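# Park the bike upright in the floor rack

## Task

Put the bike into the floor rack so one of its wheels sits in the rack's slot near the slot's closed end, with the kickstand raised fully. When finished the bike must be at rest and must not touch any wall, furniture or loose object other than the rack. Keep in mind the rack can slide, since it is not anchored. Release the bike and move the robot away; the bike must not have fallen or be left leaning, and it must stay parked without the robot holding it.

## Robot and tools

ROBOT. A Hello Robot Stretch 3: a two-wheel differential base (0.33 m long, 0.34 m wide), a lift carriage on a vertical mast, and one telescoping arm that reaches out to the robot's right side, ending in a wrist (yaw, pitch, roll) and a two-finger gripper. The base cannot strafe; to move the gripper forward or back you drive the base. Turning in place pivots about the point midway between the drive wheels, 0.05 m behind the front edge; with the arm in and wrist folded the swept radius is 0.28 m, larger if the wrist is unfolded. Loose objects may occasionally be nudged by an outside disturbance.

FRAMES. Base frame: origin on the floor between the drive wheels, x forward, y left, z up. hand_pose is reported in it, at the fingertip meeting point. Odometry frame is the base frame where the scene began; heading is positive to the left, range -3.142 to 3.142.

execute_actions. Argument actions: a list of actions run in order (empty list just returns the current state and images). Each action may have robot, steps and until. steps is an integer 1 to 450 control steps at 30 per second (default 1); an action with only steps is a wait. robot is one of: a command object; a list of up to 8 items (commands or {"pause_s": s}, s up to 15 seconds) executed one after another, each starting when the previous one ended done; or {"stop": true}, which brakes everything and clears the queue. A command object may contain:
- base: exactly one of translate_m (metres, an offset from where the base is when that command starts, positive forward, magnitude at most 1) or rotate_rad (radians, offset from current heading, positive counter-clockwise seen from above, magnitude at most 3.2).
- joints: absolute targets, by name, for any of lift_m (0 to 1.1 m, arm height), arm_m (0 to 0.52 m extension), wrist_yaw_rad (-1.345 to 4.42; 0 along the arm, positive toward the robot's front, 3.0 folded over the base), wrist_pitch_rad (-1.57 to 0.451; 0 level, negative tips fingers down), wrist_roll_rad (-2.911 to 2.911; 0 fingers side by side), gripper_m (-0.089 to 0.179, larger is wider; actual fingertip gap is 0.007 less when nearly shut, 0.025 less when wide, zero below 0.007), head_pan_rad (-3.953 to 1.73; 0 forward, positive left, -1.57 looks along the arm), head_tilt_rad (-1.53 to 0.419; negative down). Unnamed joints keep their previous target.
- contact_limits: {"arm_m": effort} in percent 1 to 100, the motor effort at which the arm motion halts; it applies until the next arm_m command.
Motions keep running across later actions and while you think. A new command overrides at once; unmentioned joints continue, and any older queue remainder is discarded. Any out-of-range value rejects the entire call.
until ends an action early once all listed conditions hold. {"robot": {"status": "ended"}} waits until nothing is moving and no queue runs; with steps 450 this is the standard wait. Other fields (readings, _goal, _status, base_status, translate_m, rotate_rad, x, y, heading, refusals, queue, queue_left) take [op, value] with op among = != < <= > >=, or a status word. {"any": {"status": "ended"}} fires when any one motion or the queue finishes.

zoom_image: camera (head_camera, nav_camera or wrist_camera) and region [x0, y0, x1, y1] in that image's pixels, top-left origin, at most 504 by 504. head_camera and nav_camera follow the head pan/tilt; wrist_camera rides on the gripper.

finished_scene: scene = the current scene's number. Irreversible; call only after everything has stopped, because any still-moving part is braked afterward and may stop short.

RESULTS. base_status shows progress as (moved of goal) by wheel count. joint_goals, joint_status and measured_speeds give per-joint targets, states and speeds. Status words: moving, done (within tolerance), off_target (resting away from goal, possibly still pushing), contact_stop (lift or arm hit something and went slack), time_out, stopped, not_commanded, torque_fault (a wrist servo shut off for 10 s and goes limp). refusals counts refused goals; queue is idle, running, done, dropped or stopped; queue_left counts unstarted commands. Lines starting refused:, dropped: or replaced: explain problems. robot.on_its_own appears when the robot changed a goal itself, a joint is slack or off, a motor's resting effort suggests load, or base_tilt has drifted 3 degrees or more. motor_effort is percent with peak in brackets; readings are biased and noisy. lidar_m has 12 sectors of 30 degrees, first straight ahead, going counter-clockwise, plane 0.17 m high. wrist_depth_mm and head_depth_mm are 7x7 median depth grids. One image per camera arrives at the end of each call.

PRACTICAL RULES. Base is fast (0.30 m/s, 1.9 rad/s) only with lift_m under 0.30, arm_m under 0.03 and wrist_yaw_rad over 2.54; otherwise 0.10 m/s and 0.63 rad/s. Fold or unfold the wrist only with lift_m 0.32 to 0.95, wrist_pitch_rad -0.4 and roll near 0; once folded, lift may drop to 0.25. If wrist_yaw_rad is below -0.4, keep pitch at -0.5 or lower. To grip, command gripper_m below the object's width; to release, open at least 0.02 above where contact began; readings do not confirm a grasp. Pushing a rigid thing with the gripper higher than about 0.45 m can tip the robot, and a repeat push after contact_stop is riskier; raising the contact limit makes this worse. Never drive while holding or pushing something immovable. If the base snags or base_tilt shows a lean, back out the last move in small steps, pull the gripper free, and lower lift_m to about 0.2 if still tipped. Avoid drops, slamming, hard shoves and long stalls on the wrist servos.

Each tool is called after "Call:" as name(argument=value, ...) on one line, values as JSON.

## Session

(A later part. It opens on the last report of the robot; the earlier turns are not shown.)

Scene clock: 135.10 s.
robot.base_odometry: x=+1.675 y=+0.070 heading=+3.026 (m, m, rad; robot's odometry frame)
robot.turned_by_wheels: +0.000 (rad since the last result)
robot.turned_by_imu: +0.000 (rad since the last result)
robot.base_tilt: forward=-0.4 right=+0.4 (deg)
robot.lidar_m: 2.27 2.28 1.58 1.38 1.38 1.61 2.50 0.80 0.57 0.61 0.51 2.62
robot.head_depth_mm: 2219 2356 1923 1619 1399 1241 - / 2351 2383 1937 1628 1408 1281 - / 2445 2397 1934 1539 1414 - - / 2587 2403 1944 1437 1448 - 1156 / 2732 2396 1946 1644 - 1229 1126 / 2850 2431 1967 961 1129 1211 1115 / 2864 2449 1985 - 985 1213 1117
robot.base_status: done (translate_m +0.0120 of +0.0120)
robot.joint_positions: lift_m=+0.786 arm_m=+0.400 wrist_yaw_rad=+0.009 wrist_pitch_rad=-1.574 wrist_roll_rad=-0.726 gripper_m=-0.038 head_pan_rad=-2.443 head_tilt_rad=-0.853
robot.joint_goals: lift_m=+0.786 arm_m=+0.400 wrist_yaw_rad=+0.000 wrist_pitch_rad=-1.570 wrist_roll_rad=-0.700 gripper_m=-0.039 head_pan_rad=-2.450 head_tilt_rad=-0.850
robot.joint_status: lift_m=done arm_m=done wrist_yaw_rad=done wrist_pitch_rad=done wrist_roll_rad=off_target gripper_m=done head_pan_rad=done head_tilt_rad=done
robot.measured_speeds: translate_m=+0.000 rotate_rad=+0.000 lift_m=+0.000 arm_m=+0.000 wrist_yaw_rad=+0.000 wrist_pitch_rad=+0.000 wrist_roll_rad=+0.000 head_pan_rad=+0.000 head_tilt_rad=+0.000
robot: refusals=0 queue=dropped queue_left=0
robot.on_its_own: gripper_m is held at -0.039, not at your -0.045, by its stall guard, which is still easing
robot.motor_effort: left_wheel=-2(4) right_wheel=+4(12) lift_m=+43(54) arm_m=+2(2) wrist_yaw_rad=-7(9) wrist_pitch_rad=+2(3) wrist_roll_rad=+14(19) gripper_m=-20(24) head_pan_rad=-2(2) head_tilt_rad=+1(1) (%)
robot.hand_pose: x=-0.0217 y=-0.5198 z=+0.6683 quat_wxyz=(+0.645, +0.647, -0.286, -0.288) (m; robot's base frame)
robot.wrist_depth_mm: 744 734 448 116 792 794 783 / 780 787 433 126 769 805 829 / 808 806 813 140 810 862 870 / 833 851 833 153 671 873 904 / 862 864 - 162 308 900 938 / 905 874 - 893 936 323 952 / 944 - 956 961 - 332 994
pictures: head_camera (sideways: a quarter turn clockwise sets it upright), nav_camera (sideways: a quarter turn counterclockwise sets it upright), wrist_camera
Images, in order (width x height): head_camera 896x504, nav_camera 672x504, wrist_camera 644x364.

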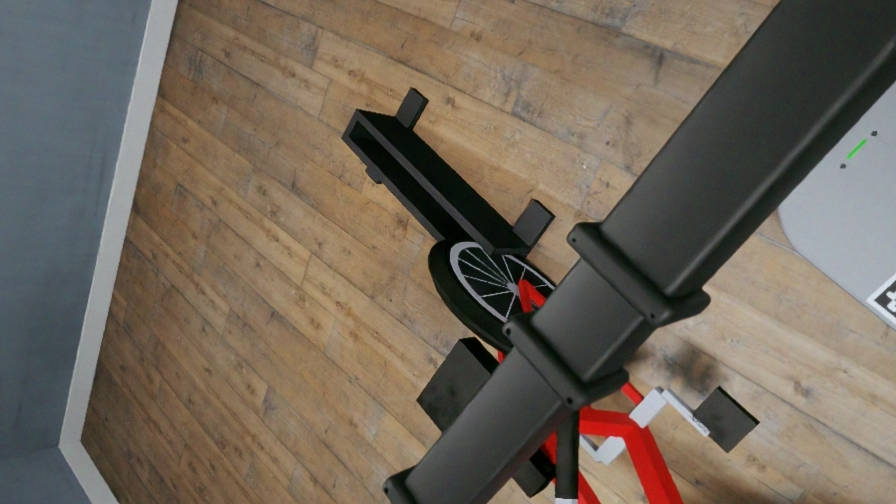

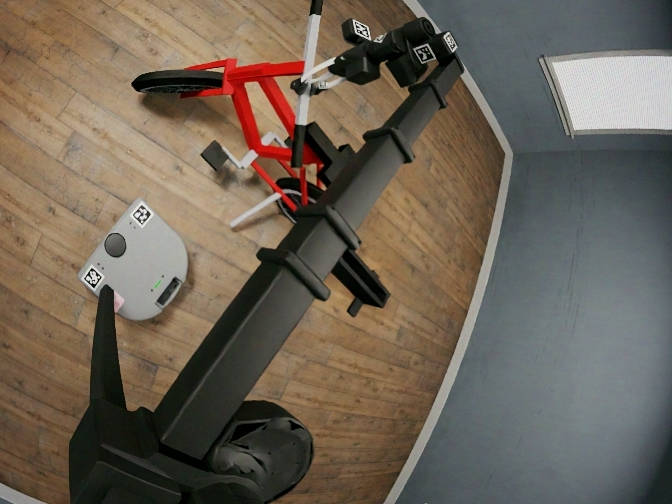

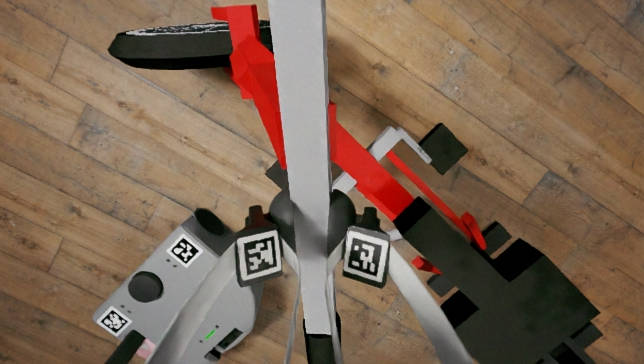

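Call:
execute_actions(actions=[{"robot": {"base": {"translate_m": 0.012}, "joints": {"wrist_roll_rad": -0.3, "lift_m": 0.789, "arm_m": 0.41}}, "steps": 90, "until": {"robot": {"status": "ended"}}}])

Scene clock: 136.20 s.
robot.base_odometry: x=+1.663 y=+0.071 heading=+3.026 (m, m, rad; robot's odometry frame)
robot.turned_by_wheels: +0.000 (rad since the last result)
robot.turned_by_imu: +0.000 (rad since the last result)
robot.base_tilt: forward=-0.4 right=+0.5 (deg)
robot.lidar_m: 2.26 2.26 1.59 1.38 1.38 1.62 2.51 0.80 0.57 0.59 0.57 2.60
robot.head_depth_mm: 2232 2376 1916 1621 1402 1257 - / 2332 2374 1936 1619 1402 1284 - / 2478 2381 1936 1538 1414 - - / 2610 2387 1951 1398 1442 1201 1152 / 2764 2419 1965 1654 - 1221 1129 / 2848 2420 1962 965 1119 1209 1111 / 2839 2444 1978 - 1064 1229 1112
robot.base_status: done (translate_m +0.0120 of +0.0120)
robot.joint_positions: lift_m=+0.789 arm_m=+0.410 wrist_yaw_rad=+0.016 wrist_pitch_rad=-1.574 wrist_roll_rad=-0.341 gripper_m=-0.035 head_pan_rad=-2.443 head_tilt_rad=-0.853
robot.joint_goals: lift_m=+0.789 arm_m=+0.410 wrist_yaw_rad=+0.000 wrist_pitch_rad=-1.570 wrist_roll_rad=-0.300 gripper_m=-0.036 head_pan_rad=-2.450 head_tilt_rad=-0.850
robot.joint_status: lift_m=done arm_m=done wrist_yaw_rad=done wrist_pitch_rad=done wrist_roll_rad=off_target gripper_m=done head_pan_rad=done head_tilt_rad=done
robot.measured_speeds: translate_m=+0.000 rotate_rad=+0.000 lift_m=+0.000 arm_m=+0.000 wrist_yaw_rad=+0.000 wrist_pitch_rad=+0.000 wrist_roll_rad=+0.000 head_pan_rad=+0.000 head_tilt_rad=+0.000
robot: refusals=0 queue=dropped queue_left=0
robot.on_its_own: gripper_m is held at -0.036, not at your -0.045, by its stall guard, which is not easing now; wrist_yaw_rad is at rest, and its effort (-13) is outside its rest range (-12 to +12)
robot.motor_effort: left_wheel=-1(2) right_wheel=+2(9) lift_m=+31(43) arm_m=+2(2) wrist_yaw_rad=-13(14) wrist_pitch_rad=+2(3) wrist_roll_rad=+23(28) gripper_m=-18(22) head_pan_rad=-3(3) head_tilt_rad=+1(2) (%)
robot.hand_pose: x=-0.0220 y=-0.5297 z=+0.6718 quat_wxyz=(+0.580, +0.582, -0.402, -0.404) (m; robot's base frame)
robot.wrist_depth_mm: 753 774 784 771 790 773 803 / 792 461 391 763 806 801 853 / 806 812 816 150 633 848 859 / 832 829 824 152 351 334 310 / 843 854 911 160 909 318 315 / 892 932 - 179 939 937 331 / 924 979 - 205 - 999 -
pictures: head_camera (sideways: a quarter turn clockwise sets it upright), nav_camera (sideways: a quarter turn counterclockwise sets it upright), wrist_camera
Images, in order (width x height): head_camera 896x504, nav_camera 672x504, wrist_camera 644x364.

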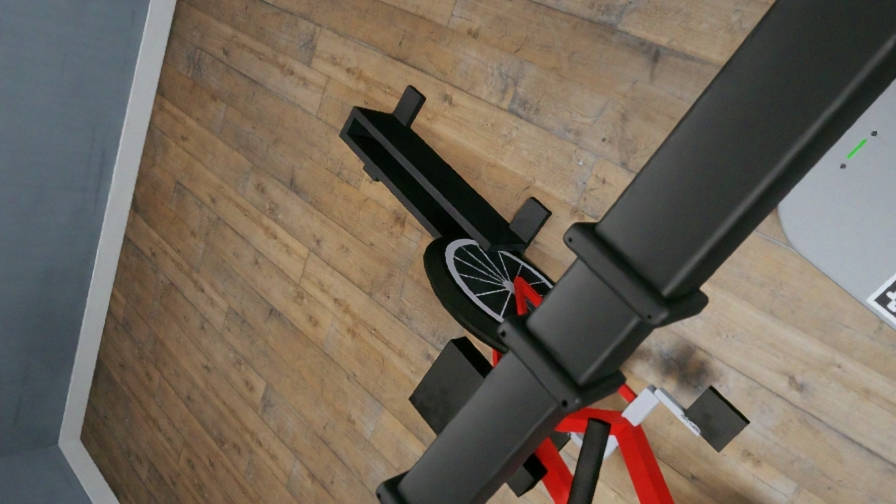

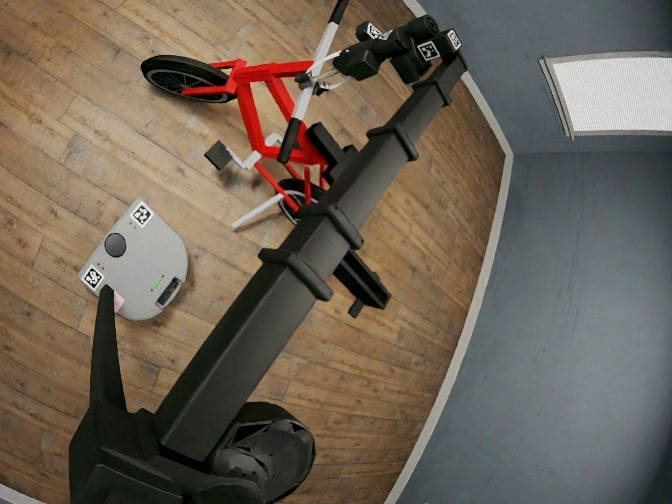

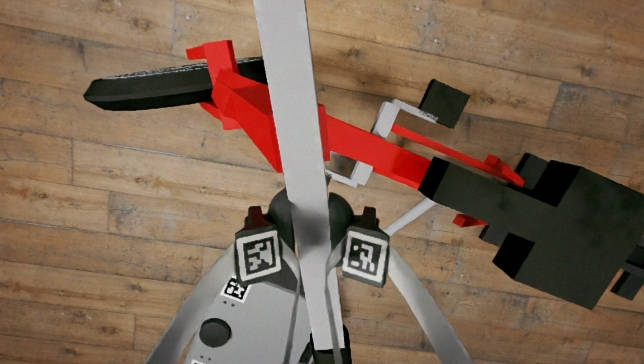

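Call:
execute_actions(actions=[{"robot": {"base": {"translate_m": 0.008}, "joints": {"wrist_roll_rad": 0.16, "lift_m": 0.797, "arm_m": 0.422}}, "steps": 90, "until": {"robot": {"status": "ended"}}}])

Scene clock: 137.67 s.
robot.base_odometry: x=+1.655 y=+0.072 heading=+3.026 (m, m, rad; robot's odometry frame)
robot.turned_by_wheels: +0.000 (rad since the last result)
robot.turned_by_imu: +0.000 (rad since the last result)
robot.base_tilt: forward=-0.4 right=+0.4 (deg)
robot.lidar_m: 2.26 2.26 1.58 1.38 1.39 1.62 2.52 0.80 0.58 0.57 0.59 2.58
robot.head_depth_mm: 2218 2368 1927 1627 1404 1255 - / 2354 2368 1941 1624 1403 1283 - / 2494 2397 1936 1547 1420 - - / 2632 2393 1949 1374 1466 1196 1147 / 2771 2406 1952 1433 - 1222 1126 / 2863 2434 1972 963 1122 1209 1110 / 2846 2438 1977 - 1284 1229 1111
robot.base_status: done (translate_m +0.0080 of +0.0080)
robot.joint_positions: lift_m=+0.797 arm_m=+0.422 wrist_yaw_rad=+0.013 wrist_pitch_rad=-1.574 wrist_roll_rad=+0.124 gripper_m=-0.035 head_pan_rad=-2.443 head_tilt_rad=-0.853
robot.joint_goals: lift_m=+0.797 arm_m=+0.422 wrist_yaw_rad=+0.000 wrist_pitch_rad=-1.570 wrist_roll_rad=+0.160 gripper_m=-0.036 head_pan_rad=-2.450 head_tilt_rad=-0.850
robot.joint_status: lift_m=done arm_m=done wrist_yaw_rad=done wrist_pitch_rad=done wrist_roll_rad=off_target gripper_m=done head_pan_rad=done head_tilt_rad=done
robot.measured_speeds: translate_m=+0.000 rotate_rad=-0.001 lift_m=+0.000 arm_m=+0.000 wrist_yaw_rad=+0.000 wrist_pitch_rad=+0.000 wrist_roll_rad=+0.000 head_pan_rad=+0.000 head_tilt_rad=+0.000
robot: refusals=0 queue=dropped queue_left=0
robot.on_its_own: gripper_m is held at -0.036, not at your -0.045, by its stall guard, which is not easing now
robot.motor_effort: left_wheel=+1(4) right_wheel=-2(15) lift_m=+31(41) arm_m=+2(2) wrist_yaw_rad=-10(16) wrist_pitch_rad=+2(2) wrist_roll_rad=+20(32) gripper_m=-19(21) head_pan_rad=-2(3) head_tilt_rad=+3(2) (%)
robot.hand_pose: x=-0.0220 y=-0.5417 z=+0.6798 quat_wxyz=(+0.471, +0.472, -0.526, -0.528) (m; robot's base frame)
robot.wrist_depth_mm: 751 775 770 762 782 787 812 / 789 790 801 801 611 817 286 / 819 474 344 158 344 294 297 / 863 856 857 397 869 907 907 / 885 898 890 159 887 932 943 / 913 888 953 167 944 968 990 / 954 947 969 182 - - -
pictures: head_camera (sideways: a quarter turn clockwise sets it upright), nav_camera (sideways: a quarter turn counterclockwise sets it upright), wrist_camera
Images, in order (width x height): head_camera 896x504, nav_camera 672x504, wrist_camera 644x364.

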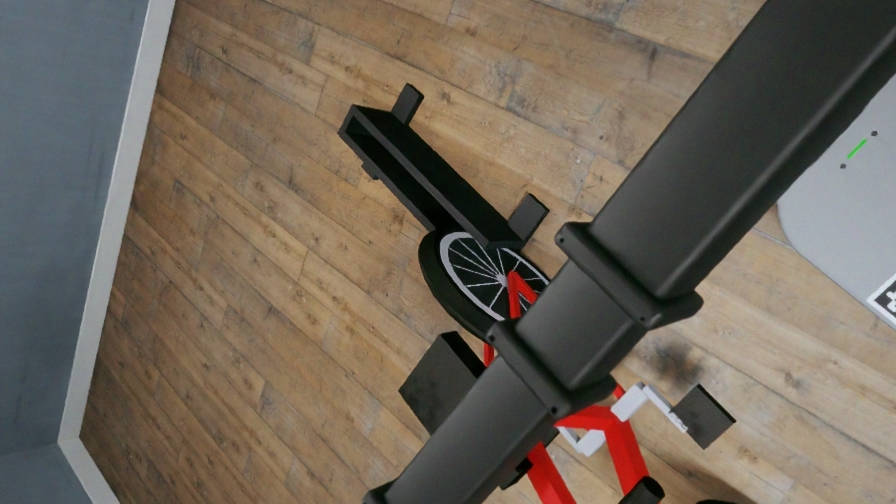

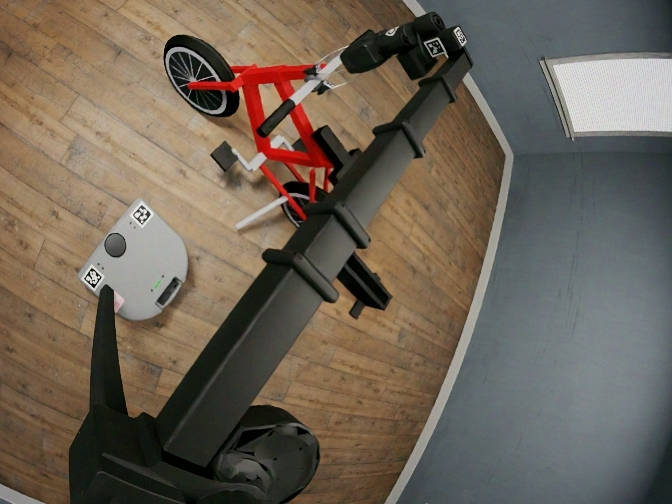

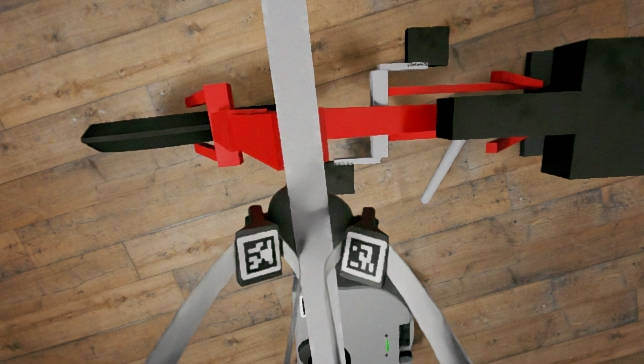

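Call:
zoom_image(camera="wrist_camera", region=[60, 40, 360, 200])

Call:
zoom_image(camera="head_camera", region=[320, 70, 600, 350])

Region (60, 40, 360, 200) of wrist_camera's 644x364 image, scaled by 1.680; it fills the top 269 rows of this view, and the rest is white.

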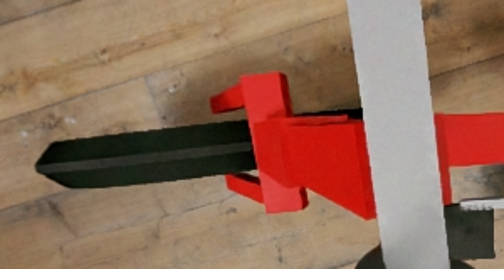

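Region (320, 70, 600, 350) of head_camera's 896x504 image, scaled by 1.800, with more detail than that image has.

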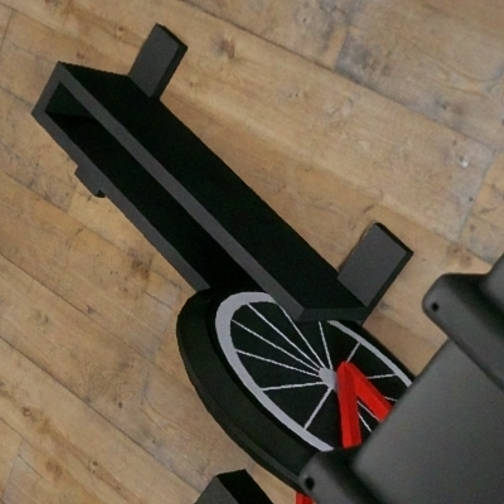

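Call:
execute_actions(actions=[{"robot": {"joints": {"wrist_roll_rad": 0.22, "lift_m": 0.80}}, "steps": 30, "until": {"robot": {"status": "ended"}}}, {"robot": {"base": {"translate_m": -0.025}}, "steps": 60, "until": {"robot": {"status": "ended"}}}])

Scene clock: 142.67 s.
robot.base_odometry: x=+1.680 y=+0.070 heading=+3.026 (m, m, rad; robot's odometry frame)
robot.turned_by_wheels: +0.000 (rad since the last result)
robot.turned_by_imu: -0.001 (rad since the last result)
robot.base_tilt: forward=-0.4 right=+0.5 (deg)
robot.lidar_m: 2.28 2.28 1.57 1.37 1.38 1.61 2.50 0.79 0.59 0.57 0.58 2.61
robot.head_depth_mm: 2216 2353 1930 1621 1402 1253 - / 2305 2358 1939 1628 1405 1293 - / 2447 2395 1939 1547 1425 - - / 2592 2395 1940 1374 1439 1198 1157 / 2763 2416 1956 1618 - 1226 1126 / 2825 2441 1948 964 1132 1210 1113 / 2862 2446 1981 - 1284 1232 1117
robot.base_status: done (translate_m -0.0250 of -0.0250)
robot.joint_positions: lift_m=+0.800 arm_m=+0.422 wrist_yaw_rad=+0.013 wrist_pitch_rad=-1.574 wrist_roll_rad=+0.187 gripper_m=-0.035 head_pan_rad=-2.443 head_tilt_rad=-0.853
robot.joint_goals: lift_m=+0.800 arm_m=+0.422 wrist_yaw_rad=+0.000 wrist_pitch_rad=-1.570 wrist_roll_rad=+0.220 gripper_m=-0.036 head_pan_rad=-2.450 head_tilt_rad=-0.850
robot.joint_status: lift_m=done arm_m=done wrist_yaw_rad=done wrist_pitch_rad=done wrist_roll_rad=off_target gripper_m=done head_pan_rad=done head_tilt_rad=done
robot.measured_speeds: translate_m=+0.000 rotate_rad=+0.000 lift_m=+0.000 arm_m=+0.000 wrist_yaw_rad=+0.000 wrist_pitch_rad=+0.000 wrist_roll_rad=+0.000 head_pan_rad=+0.000 head_tilt_rad=+0.000
robot: refusals=0 queue=done queue_left=0
robot.on_its_own: gripper_m is held at -0.036, not at your -0.045, by its stall guard, which is not easing now
robot.motor_effort: left_wheel=-1(6) right_wheel=+2(15) lift_m=+36(37) arm_m=+2(2) wrist_yaw_rad=-10(11) wrist_pitch_rad=+2(2) wrist_roll_rad=+18(25) gripper_m=-19(21) head_pan_rad=-3(3) head_tilt_rad=+3(2) (%)
robot.hand_pose: x=-0.0220 y=-0.5418 z=+0.6826 quat_wxyz=(+0.454, +0.455, -0.540, -0.543) (m; robot's base frame)
robot.wrist_depth_mm: 763 756 773 773 772 769 293 / 796 797 796 780 811 466 292 / 832 472 378 153 623 442 301 / 829 880 870 395 890 885 933 / 875 907 904 159 910 911 909 / 904 910 927 167 958 942 971 / 922 954 - 190 - - -
pictures: head_camera (sideways: a quarter turn clockwise sets it upright), nav_camera (sideways: a quarter turn counterclockwise sets it upright), wrist_camera
Images, in order (width x height): head_camera 896x504, nav_camera 672x504, wrist_camera 644x364.

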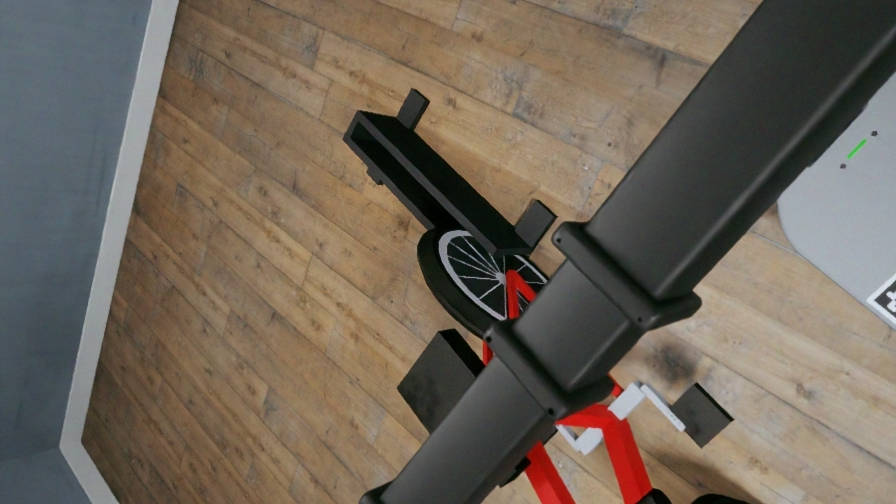

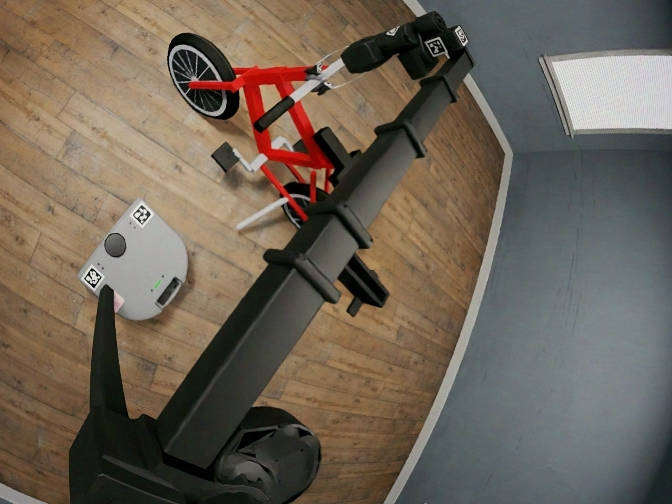

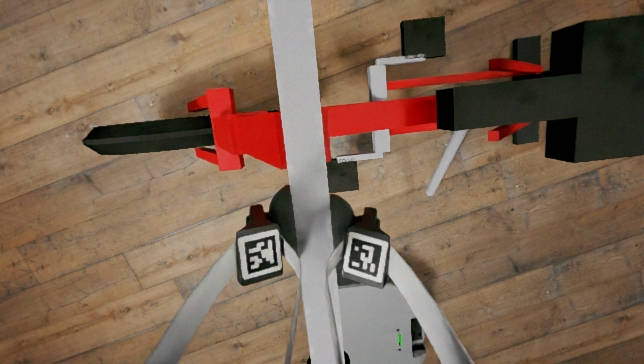

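Call:
execute_actions(actions=[{"robot": {"base": {"translate_m": -0.015}}, "steps": 60, "until": {"robot": {"status": "ended"}}}])

Scene clock: 143.70 s.
robot.base_odometry: x=+1.695 y=+0.068 heading=+3.026 (m, m, rad; robot's odometry frame)
robot.turned_by_wheels: +0.000 (rad since the last result)
robot.turned_by_imu: +0.000 (rad since the last result)
robot.base_tilt: forward=-0.5 right=+0.5 (deg)
robot.lidar_m: 2.29 2.30 1.57 1.37 1.37 1.61 2.48 0.80 0.59 0.57 0.58 2.63
robot.head_depth_mm: 2189 2361 1929 1614 1402 1254 - / 2321 2365 1945 1630 1402 1294 - / 2436 2398 1934 1547 1431 - - / 2576 2417 1938 1373 1451 1203 1155 / 2730 2429 1952 1609 - 1229 1126 / 2819 2437 1968 963 1129 1211 1111 / 2834 2441 1965 - 1288 1229 1116
robot.base_status: done (translate_m -0.0150 of -0.0150)
robot.joint_positions: lift_m=+0.800 arm_m=+0.422 wrist_yaw_rad=+0.013 wrist_pitch_rad=-1.574 wrist_roll_rad=+0.187 gripper_m=-0.035 head_pan_rad=-2.443 head_tilt_rad=-0.853
robot.joint_goals: lift_m=+0.800 arm_m=+0.422 wrist_yaw_rad=+0.000 wrist_pitch_rad=-1.570 wrist_roll_rad=+0.220 gripper_m=-0.036 head_pan_rad=-2.450 head_tilt_rad=-0.850
robot.joint_status: lift_m=done arm_m=done wrist_yaw_rad=done wrist_pitch_rad=done wrist_roll_rad=off_target gripper_m=done head_pan_rad=done head_tilt_rad=done
robot.measured_speeds: translate_m=+0.000 rotate_rad=+0.000 lift_m=+0.000 arm_m=+0.000 wrist_yaw_rad=+0.000 wrist_pitch_rad=+0.000 wrist_roll_rad=+0.000 head_pan_rad=+0.000 head_tilt_rad=+0.000
robot: refusals=0 queue=done queue_left=0
robot.on_its_own: gripper_m is held at -0.036, not at your -0.045, by its stall guard, which is not easing now
robot.motor_effort: left_wheel=-1(2) right_wheel=+2(13) lift_m=+36(36) arm_m=+2(2) wrist_yaw_rad=-10(10) wrist_pitch_rad=+2(2) wrist_roll_rad=+18(18) gripper_m=-19(22) head_pan_rad=-3(3) head_tilt_rad=+2(2) (%)
robot.hand_pose: x=-0.0220 y=-0.5418 z=+0.6826 quat_wxyz=(+0.454, +0.455, -0.540, -0.543) (m; robot's base frame)
robot.wrist_depth_mm: 767 760 776 758 773 793 296 / 770 798 799 782 798 469 289 / 799 479 374 153 645 434 302 / 856 850 863 156 888 883 905 / 894 871 892 159 943 930 966 / 915 915 921 167 955 959 - / 957 960 974 189 - - -
pictures: head_camera (sideways: a quarter turn clockwise sets it upright), nav_camera (sideways: a quarter turn counterclockwise sets it upright), wrist_camera
Images, in order (width x height): head_camera 896x504, nav_camera 672x504, wrist_camera 644x364.

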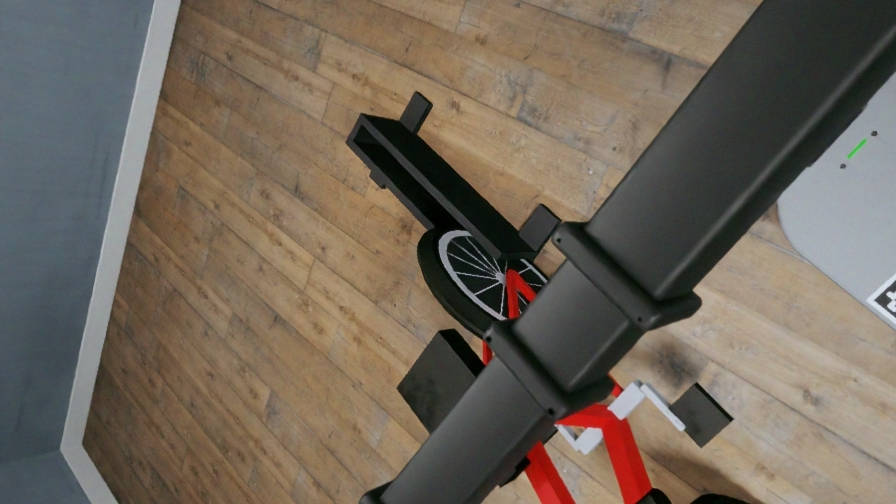

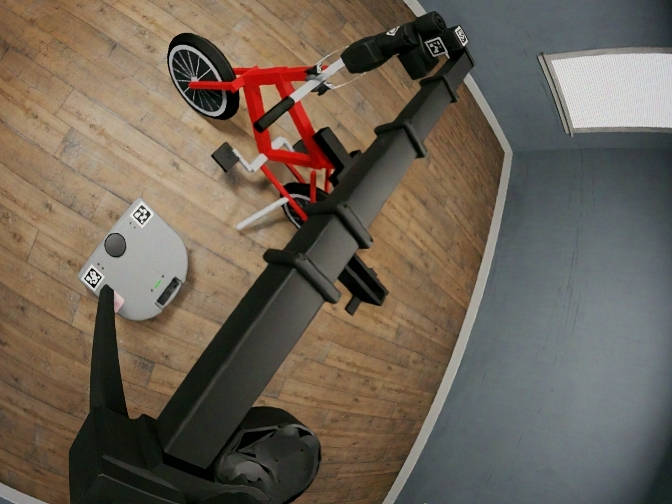

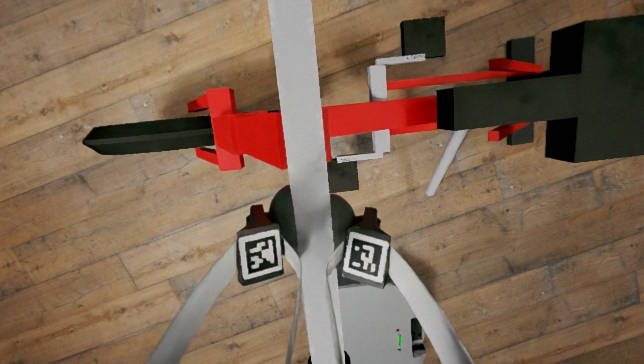

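Call:
execute_actions(actions=[{"robot": {"base": {"translate_m": -0.02}}, "steps": 60, "until": {"robot": {"status": "ended"}}}])

Scene clock: 145.30 s.
robot.base_odometry: x=+1.715 y=+0.065 heading=+3.026 (m, m, rad; robot's odometry frame)
robot.turned_by_wheels: +0.000 (rad since the last result)
robot.turned_by_imu: +0.000 (rad since the last result)
robot.base_tilt: forward=-0.4 right=+0.5 (deg)
robot.lidar_m: 2.31 2.31 1.57 1.37 1.37 1.60 2.46 0.80 0.58 0.57 0.59 2.64
robot.head_depth_mm: 2183 2358 1945 1615 1402 1254 - / 2297 2394 1938 1627 1405 1292 - / 2425 2384 1927 1558 1432 - - / 2544 2419 1956 1369 1442 1204 1159 / 2718 2424 1955 1621 - 1230 1129 / 2801 2420 1964 964 1119 1207 1115 / 2830 2448 1972 - 1286 1234 1118
robot.base_status: done (translate_m -0.0200 of -0.0200)
robot.joint_positions: lift_m=+0.800 arm_m=+0.422 wrist_yaw_rad=+0.013 wrist_pitch_rad=-1.574 wrist_roll_rad=+0.187 gripper_m=-0.035 head_pan_rad=-2.443 head_tilt_rad=-0.853
robot.joint_goals: lift_m=+0.800 arm_m=+0.422 wrist_yaw_rad=+0.000 wrist_pitch_rad=-1.570 wrist_roll_rad=+0.220 gripper_m=-0.036 head_pan_rad=-2.450 head_tilt_rad=-0.850
robot.joint_status: lift_m=done arm_m=done wrist_yaw_rad=done wrist_pitch_rad=done wrist_roll_rad=off_target gripper_m=done head_pan_rad=done head_tilt_rad=done
robot.measured_speeds: translate_m=+0.000 rotate_rad=+0.000 lift_m=+0.000 arm_m=+0.000 wrist_yaw_rad=+0.000 wrist_pitch_rad=+0.000 wrist_roll_rad=+0.000 head_pan_rad=+0.000 head_tilt_rad=+0.000
robot: refusals=0 queue=done queue_left=0
robot.on_its_own: gripper_m is held at -0.036, not at your -0.045, by its stall guard, which is not easing now
robot.motor_effort: left_wheel=+3(7) right_wheel=-7(18) lift_m=+36(36) arm_m=+2(2) wrist_yaw_rad=-10(10) wrist_pitch_rad=+2(2) wrist_roll_rad=+18(18) gripper_m=-21(23) head_pan_rad=-2(3) head_tilt_rad=+2(1) (%)
robot.hand_pose: x=-0.0220 y=-0.5418 z=+0.6826 quat_wxyz=(+0.454, +0.455, -0.540, -0.543) (m; robot's base frame)
robot.wrist_depth_mm: 760 763 763 775 777 791 288 / 795 803 779 793 783 477 290 / 817 470 344 312 637 408 301 / 845 833 856 634 857 889 912 / 871 907 917 159 933 918 934 / 922 931 934 947 938 971 979 / 974 971 966 175 - - -
pictures: head_camera (sideways: a quarter turn clockwise sets it upright), nav_camera (sideways: a quarter turn counterclockwise sets it upright), wrist_camera
Images, in order (width x height): head_camera 896x504, nav_camera 672x504, wrist_camera 644x364.

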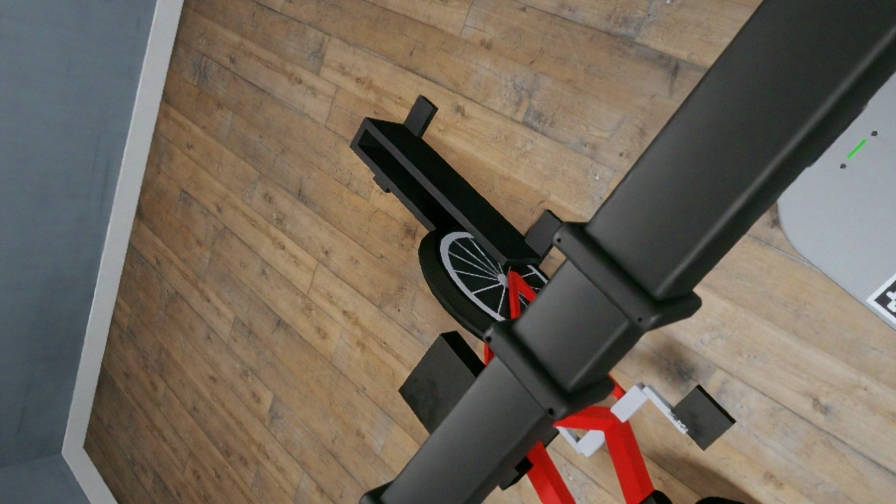

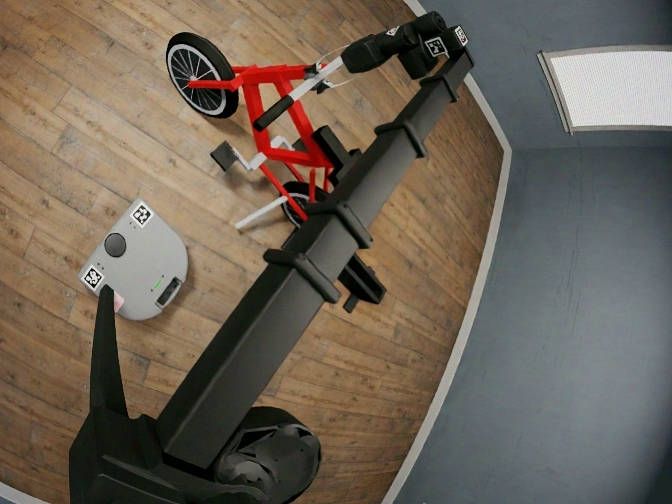

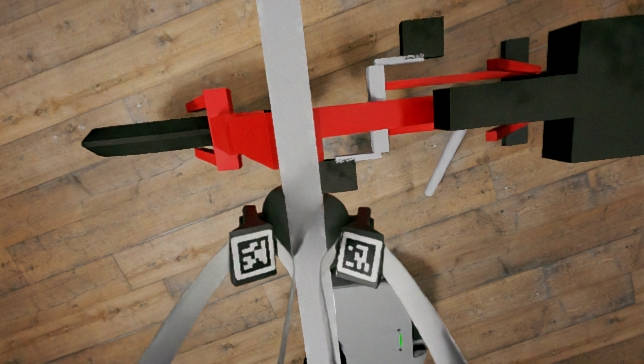

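Call:
execute_actions(actions=[{"robot": {"base": {"translate_m": -0.015}}, "steps": 60, "until": {"robot": {"status": "ended"}}}])

Scene clock: 146.27 s.
robot.base_odometry: x=+1.730 y=+0.064 heading=+3.026 (m, m, rad; robot's odometry frame)
robot.turned_by_wheels: +0.000 (rad since the last result)
robot.turned_by_imu: +0.000 (rad since the last result)
robot.base_tilt: forward=-0.4 right=+0.4 (deg)
robot.lidar_m: 2.32 2.33 1.56 1.36 1.36 1.60 2.45 0.79 0.58 0.57 0.59 2.67
robot.head_depth_mm: 2150 2349 1925 1621 1407 1253 - / 2281 2383 1934 1633 1404 1294 - / 2403 2409 1933 1557 1428 - - / 2533 2400 1945 1370 1445 1206 1155 / 2705 2403 1956 1609 - 1225 1127 / 2809 2436 1972 963 1120 1208 1114 / 2870 2448 1977 - 1164 1230 1116
robot.base_status: done (translate_m -0.0150 of -0.0150)
robot.joint_positions: lift_m=+0.800 arm_m=+0.422 wrist_yaw_rad=+0.013 wrist_pitch_rad=-1.574 wrist_roll_rad=+0.187 gripper_m=-0.035 head_pan_rad=-2.443 head_tilt_rad=-0.853
robot.joint_goals: lift_m=+0.800 arm_m=+0.422 wrist_yaw_rad=+0.000 wrist_pitch_rad=-1.570 wrist_roll_rad=+0.220 gripper_m=-0.036 head_pan_rad=-2.450 head_tilt_rad=-0.850
robot.joint_status: lift_m=done arm_m=done wrist_yaw_rad=done wrist_pitch_rad=done wrist_roll_rad=off_target gripper_m=done head_pan_rad=done head_tilt_rad=done
robot.measured_speeds: translate_m=+0.000 rotate_rad=+0.000 lift_m=+0.000 arm_m=+0.000 wrist_yaw_rad=+0.000 wrist_pitch_rad=+0.000 wrist_roll_rad=+0.000 head_pan_rad=+0.000 head_tilt_rad=+0.000
robot: refusals=0 queue=done queue_left=0
robot.on_its_own: gripper_m is held at -0.036, not at your -0.045, by its stall guard, which is not easing now
robot.motor_effort: left_wheel=+5(7) right_wheel=-14(21) lift_m=+36(36) arm_m=+2(2) wrist_yaw_rad=-10(10) wrist_pitch_rad=+2(2) wrist_roll_rad=+18(18) gripper_m=-22(24) head_pan_rad=-3(2) head_tilt_rad=+1(1) (%)
robot.hand_pose: x=-0.0220 y=-0.5418 z=+0.6826 quat_wxyz=(+0.454, +0.455, -0.540, -0.543) (m; robot's base frame)
robot.wrist_depth_mm: 766 743 763 758 792 795 283 / 797 795 794 804 620 322 288 / 815 476 291 315 619 405 299 / 885 859 858 658 871 868 872 / 870 903 886 159 919 909 947 / 946 914 940 168 978 977 967 / 983 954 957 184 - - -
pictures: head_camera (sideways: a quarter turn clockwise sets it upright), nav_camera (sideways: a quarter turn counterclockwise sets it upright), wrist_camera
Images, in order (width x height): head_camera 896x504, nav_camera 672x504, wrist_camera 644x364.

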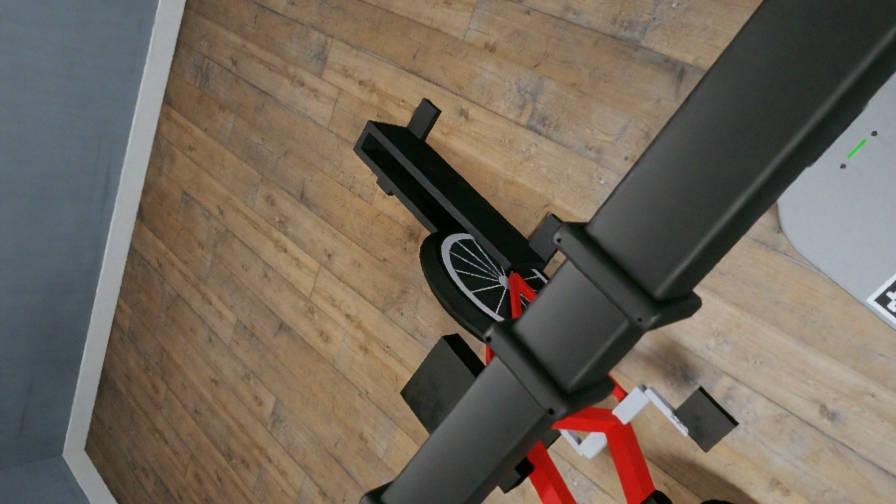

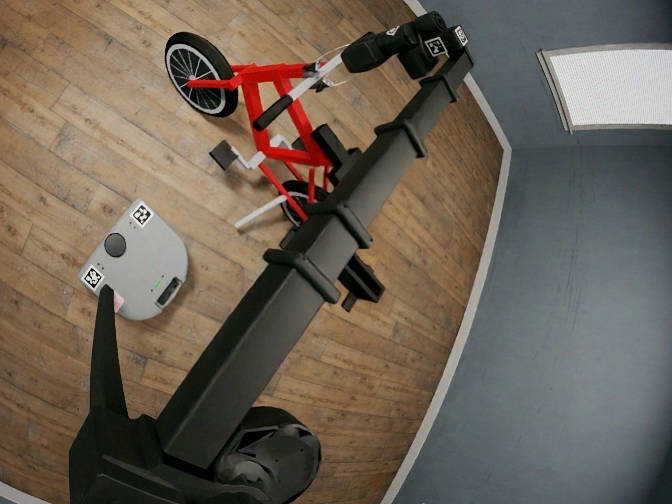

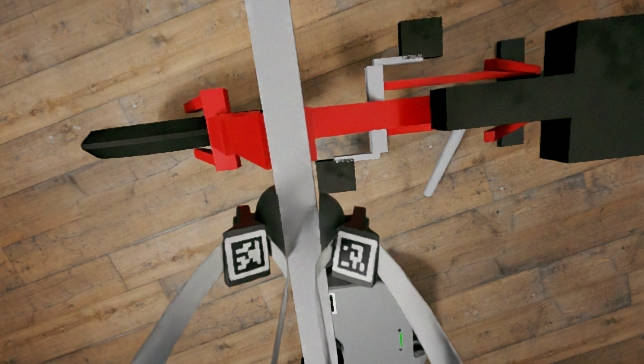

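Call:
execute_actions(actions=[{"robot": {"base": {"translate_m": -0.02}, "joints": {"wrist_roll_rad": 0.27}}, "steps": 60, "until": {"robot": {"status": "ended"}}}])

Scene clock: 147.67 s.
robot.base_odometry: x=+1.749 y=+0.061 heading=+3.027 (m, m, rad; robot's odometry frame)
robot.turned_by_wheels: +0.001 (rad since the last result)
robot.turned_by_imu: +0.001 (rad since the last result)
robot.base_tilt: forward=-0.4 right=+0.4 (deg)
robot.lidar_m: 2.34 2.35 1.55 1.36 1.36 1.59 2.43 0.80 0.58 0.57 0.59 2.68
robot.head_depth_mm: 2155 2314 1924 1618 1408 1250 - / 2269 2385 1938 1631 1407 1292 - / 2373 2399 1940 1545 1427 - - / 2516 2408 1942 1373 1424 1204 1156 / 2667 2391 1965 1647 - 1228 1130 / 2830 2436 1965 964 1228 1209 1112 / 2857 2456 1970 - 1184 1235 1116
robot.base_status: done (translate_m -0.0199 of -0.0200)
robot.joint_positions: lift_m=+0.800 arm_m=+0.422 wrist_yaw_rad=+0.013 wrist_pitch_rad=-1.574 wrist_roll_rad=+0.219 gripper_m=-0.032 head_pan_rad=-2.443 head_tilt_rad=-0.853
robot.joint_goals: lift_m=+0.800 arm_m=+0.422 wrist_yaw_rad=+0.000 wrist_pitch_rad=-1.570 wrist_roll_rad=+0.270 gripper_m=-0.033 head_pan_rad=-2.450 head_tilt_rad=-0.850
robot.joint_status: lift_m=done arm_m=done wrist_yaw_rad=done wrist_pitch_rad=done wrist_roll_rad=off_target gripper_m=done head_pan_rad=done head_tilt_rad=done
robot.measured_speeds: translate_m=+0.000 rotate_rad=+0.000 lift_m=+0.000 arm_m=+0.000 wrist_yaw_rad=+0.000 wrist_pitch_rad=+0.000 wrist_roll_rad=+0.000 head_pan_rad=+0.000 head_tilt_rad=+0.000
robot: refusals=0 queue=dropped queue_left=0
robot.on_its_own: gripper_m is held at -0.033, not at your -0.045, by its stall guard, which is not easing now; right_wheel is at rest, and its effort (-35) is outside its rest range (-18 to +18)
robot.motor_effort: left_wheel=+13(15) right_wheel=-35(37) lift_m=+36(36) arm_m=+3(2) wrist_yaw_rad=-10(10) wrist_pitch_rad=+2(2) wrist_roll_rad=+28(29) gripper_m=-27(29) head_pan_rad=-2(2) head_tilt_rad=+1(2) (%)
robot.hand_pose: x=-0.0220 y=-0.5417 z=+0.6826 quat_wxyz=(+0.445, +0.446, -0.548, -0.550) (m; robot's base frame)
robot.wrist_depth_mm: 752 785 151 776 779 788 281 / 780 797 413 824 616 290 289 / 827 793 189 323 623 811 302 / 846 856 861 656 883 886 906 / 862 897 874 161 916 966 920 / 918 948 938 166 924 909 980 / - 976 982 178 - - -
pictures: head_camera (sideways: a quarter turn clockwise sets it upright), nav_camera (sideways: a quarter turn counterclockwise sets it upright), wrist_camera
Images, in order (width x height): head_camera 896x504, nav_camera 672x504, wrist_camera 644x364.

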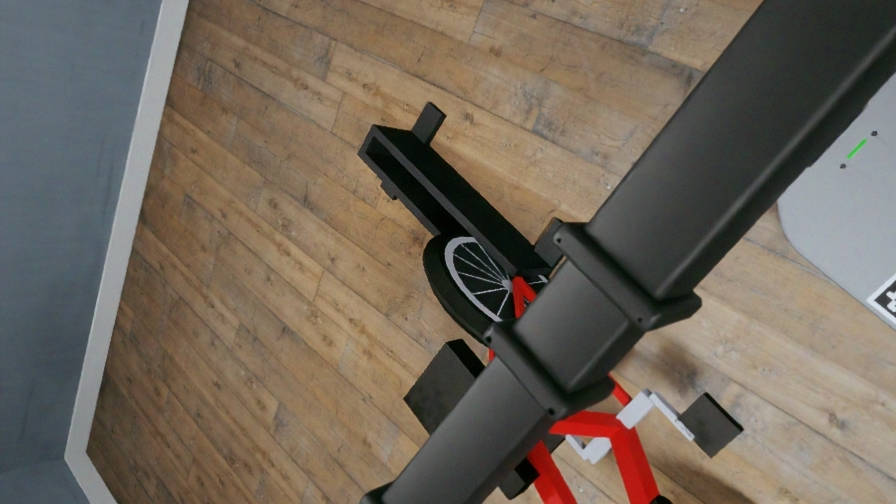

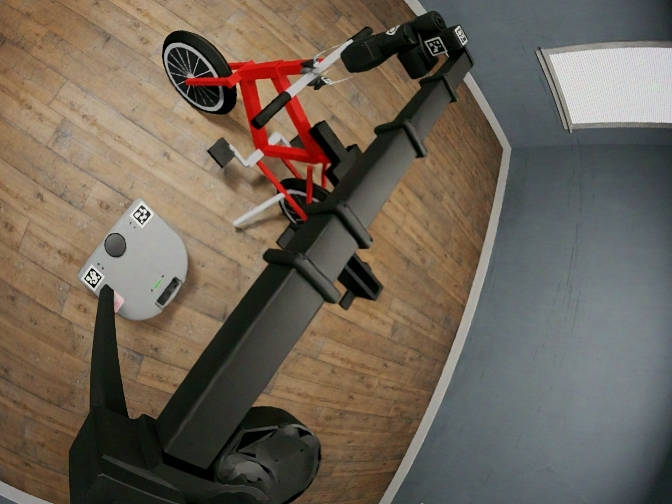

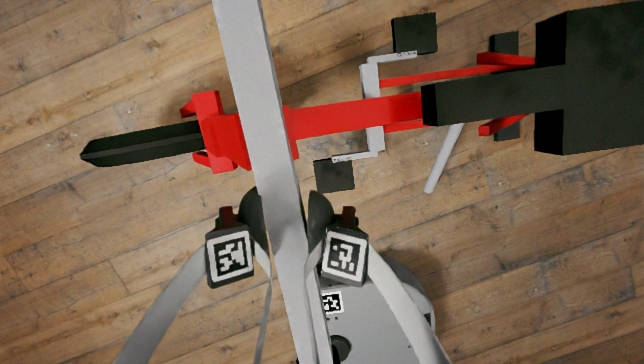

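Call:
zoom_image(camera="head_camera", region=[440, 210, 580, 330])

Call:
zoom_image(camera="wrist_camera", region=[400, 0, 644, 200])

Region (440, 210, 580, 330) of head_camera's 896x504 image, scaled by 3.600, with more detail than that image has; it fills the top 432 rows of this view, and the rest is white.

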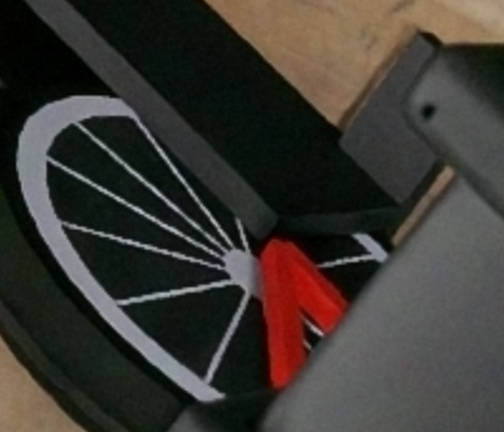

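Region (400, 0, 644, 200) of wrist_camera's 644x364 image, scaled by 2.066; it fills the top 413 rows of this view, and the rest is white.

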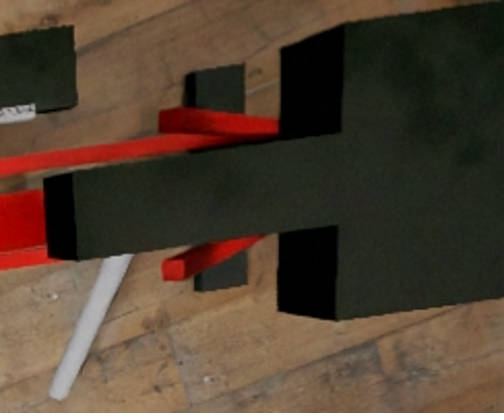

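Call:
execute_actions(actions=[{"robot": {"base": {"translate_m": -0.009}}, "steps": 45, "until": {"robot": {"status": "ended"}}}])

Scene clock: 149.77 s.
robot.base_odometry: x=+1.758 y=+0.060 heading=+3.027 (m, m, rad; robot's odometry frame)
robot.turned_by_wheels: +0.000 (rad since the last result)
robot.turned_by_imu: +0.000 (rad since the last result)
robot.base_tilt: forward=-0.3 right=+0.4 (deg)
robot.lidar_m: 2.35 2.35 1.56 1.36 1.36 1.59 2.42 0.79 0.57 0.58 0.59 2.70
robot.head_depth_mm: 2135 2314 1925 1626 1405 1259 - / 2253 2384 1933 1631 1411 1293 - / 2367 2396 1946 1544 1429 - - / 2511 2408 1938 1372 1421 1200 1148 / 2656 2410 1960 1651 - 1230 1126 / 2794 2445 1964 964 1229 1211 1114 / 2825 2460 1975 - 1209 1232 1118
robot.base_status: done (translate_m -0.0089 of -0.0090)
robot.joint_positions: lift_m=+0.800 arm_m=+0.422 wrist_yaw_rad=+0.013 wrist_pitch_rad=-1.574 wrist_roll_rad=+0.219 gripper_m=-0.029 head_pan_rad=-2.443 head_tilt_rad=-0.853
robot.joint_goals: lift_m=+0.800 arm_m=+0.422 wrist_yaw_rad=+0.000 wrist_pitch_rad=-1.570 wrist_roll_rad=+0.270 gripper_m=-0.030 head_pan_rad=-2.450 head_tilt_rad=-0.850
robot.joint_status: lift_m=done arm_m=done wrist_yaw_rad=done wrist_pitch_rad=done wrist_roll_rad=off_target gripper_m=done head_pan_rad=done head_tilt_rad=done
robot.measured_speeds: translate_m=+0.000 rotate_rad=+0.000 lift_m=+0.000 arm_m=+0.000 wrist_yaw_rad=+0.000 wrist_pitch_rad=+0.000 wrist_roll_rad=+0.000 head_pan_rad=+0.000 head_tilt_rad=+0.000
robot: refusals=0 queue=done queue_left=0
robot.on_its_own: gripper_m is held at -0.030, not at your -0.045, by its stall guard, which is not easing now; right_wheel is at rest, and its effort (-40) is outside its rest range (-18 to +18)
robot.motor_effort: left_wheel=+15(18) right_wheel=-40(45) lift_m=+36(36) arm_m=+3(2) wrist_yaw_rad=-10(10) wrist_pitch_rad=+1(2) wrist_roll_rad=+28(28) gripper_m=-28(30) head_pan_rad=-3(2) head_tilt_rad=+1(1) (%)
robot.hand_pose: x=-0.0220 y=-0.5417 z=+0.6826 quat_wxyz=(+0.445, +0.446, -0.548, -0.550) (m; robot's base frame)
robot.wrist_depth_mm: 771 764 137 762 775 770 276 / 803 814 155 804 623 288 290 / 812 814 168 325 639 825 298 / 878 877 868 660 875 862 893 / 883 889 873 161 908 907 938 / 913 922 938 167 949 958 990 / 937 997 942 178 - - -
pictures: head_camera (sideways: a quarter turn clockwise sets it upright), nav_camera (sideways: a quarter turn counterclockwise sets it upright), wrist_camera
Images, in order (width x height): head_camera 896x504, nav_camera 672x504, wrist_camera 644x364.

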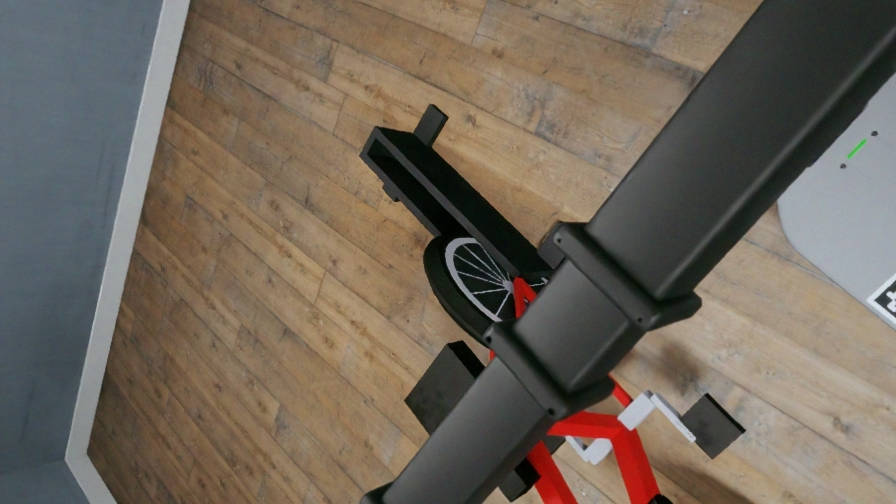

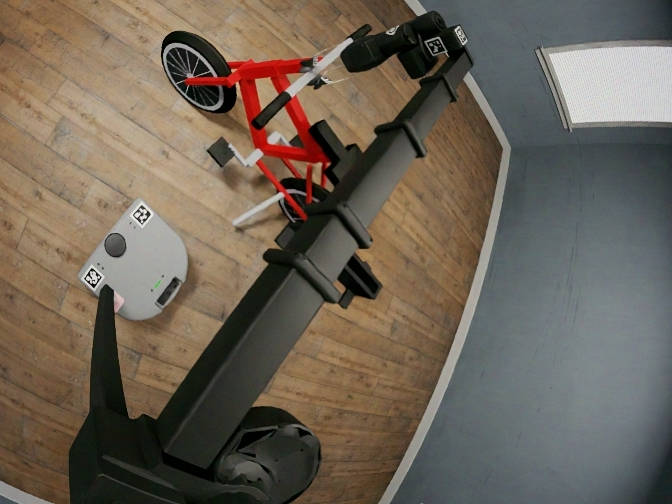

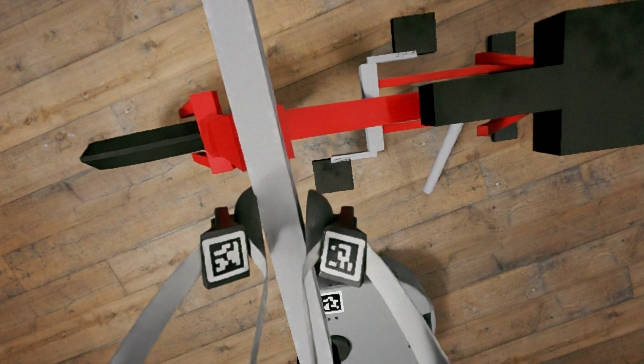

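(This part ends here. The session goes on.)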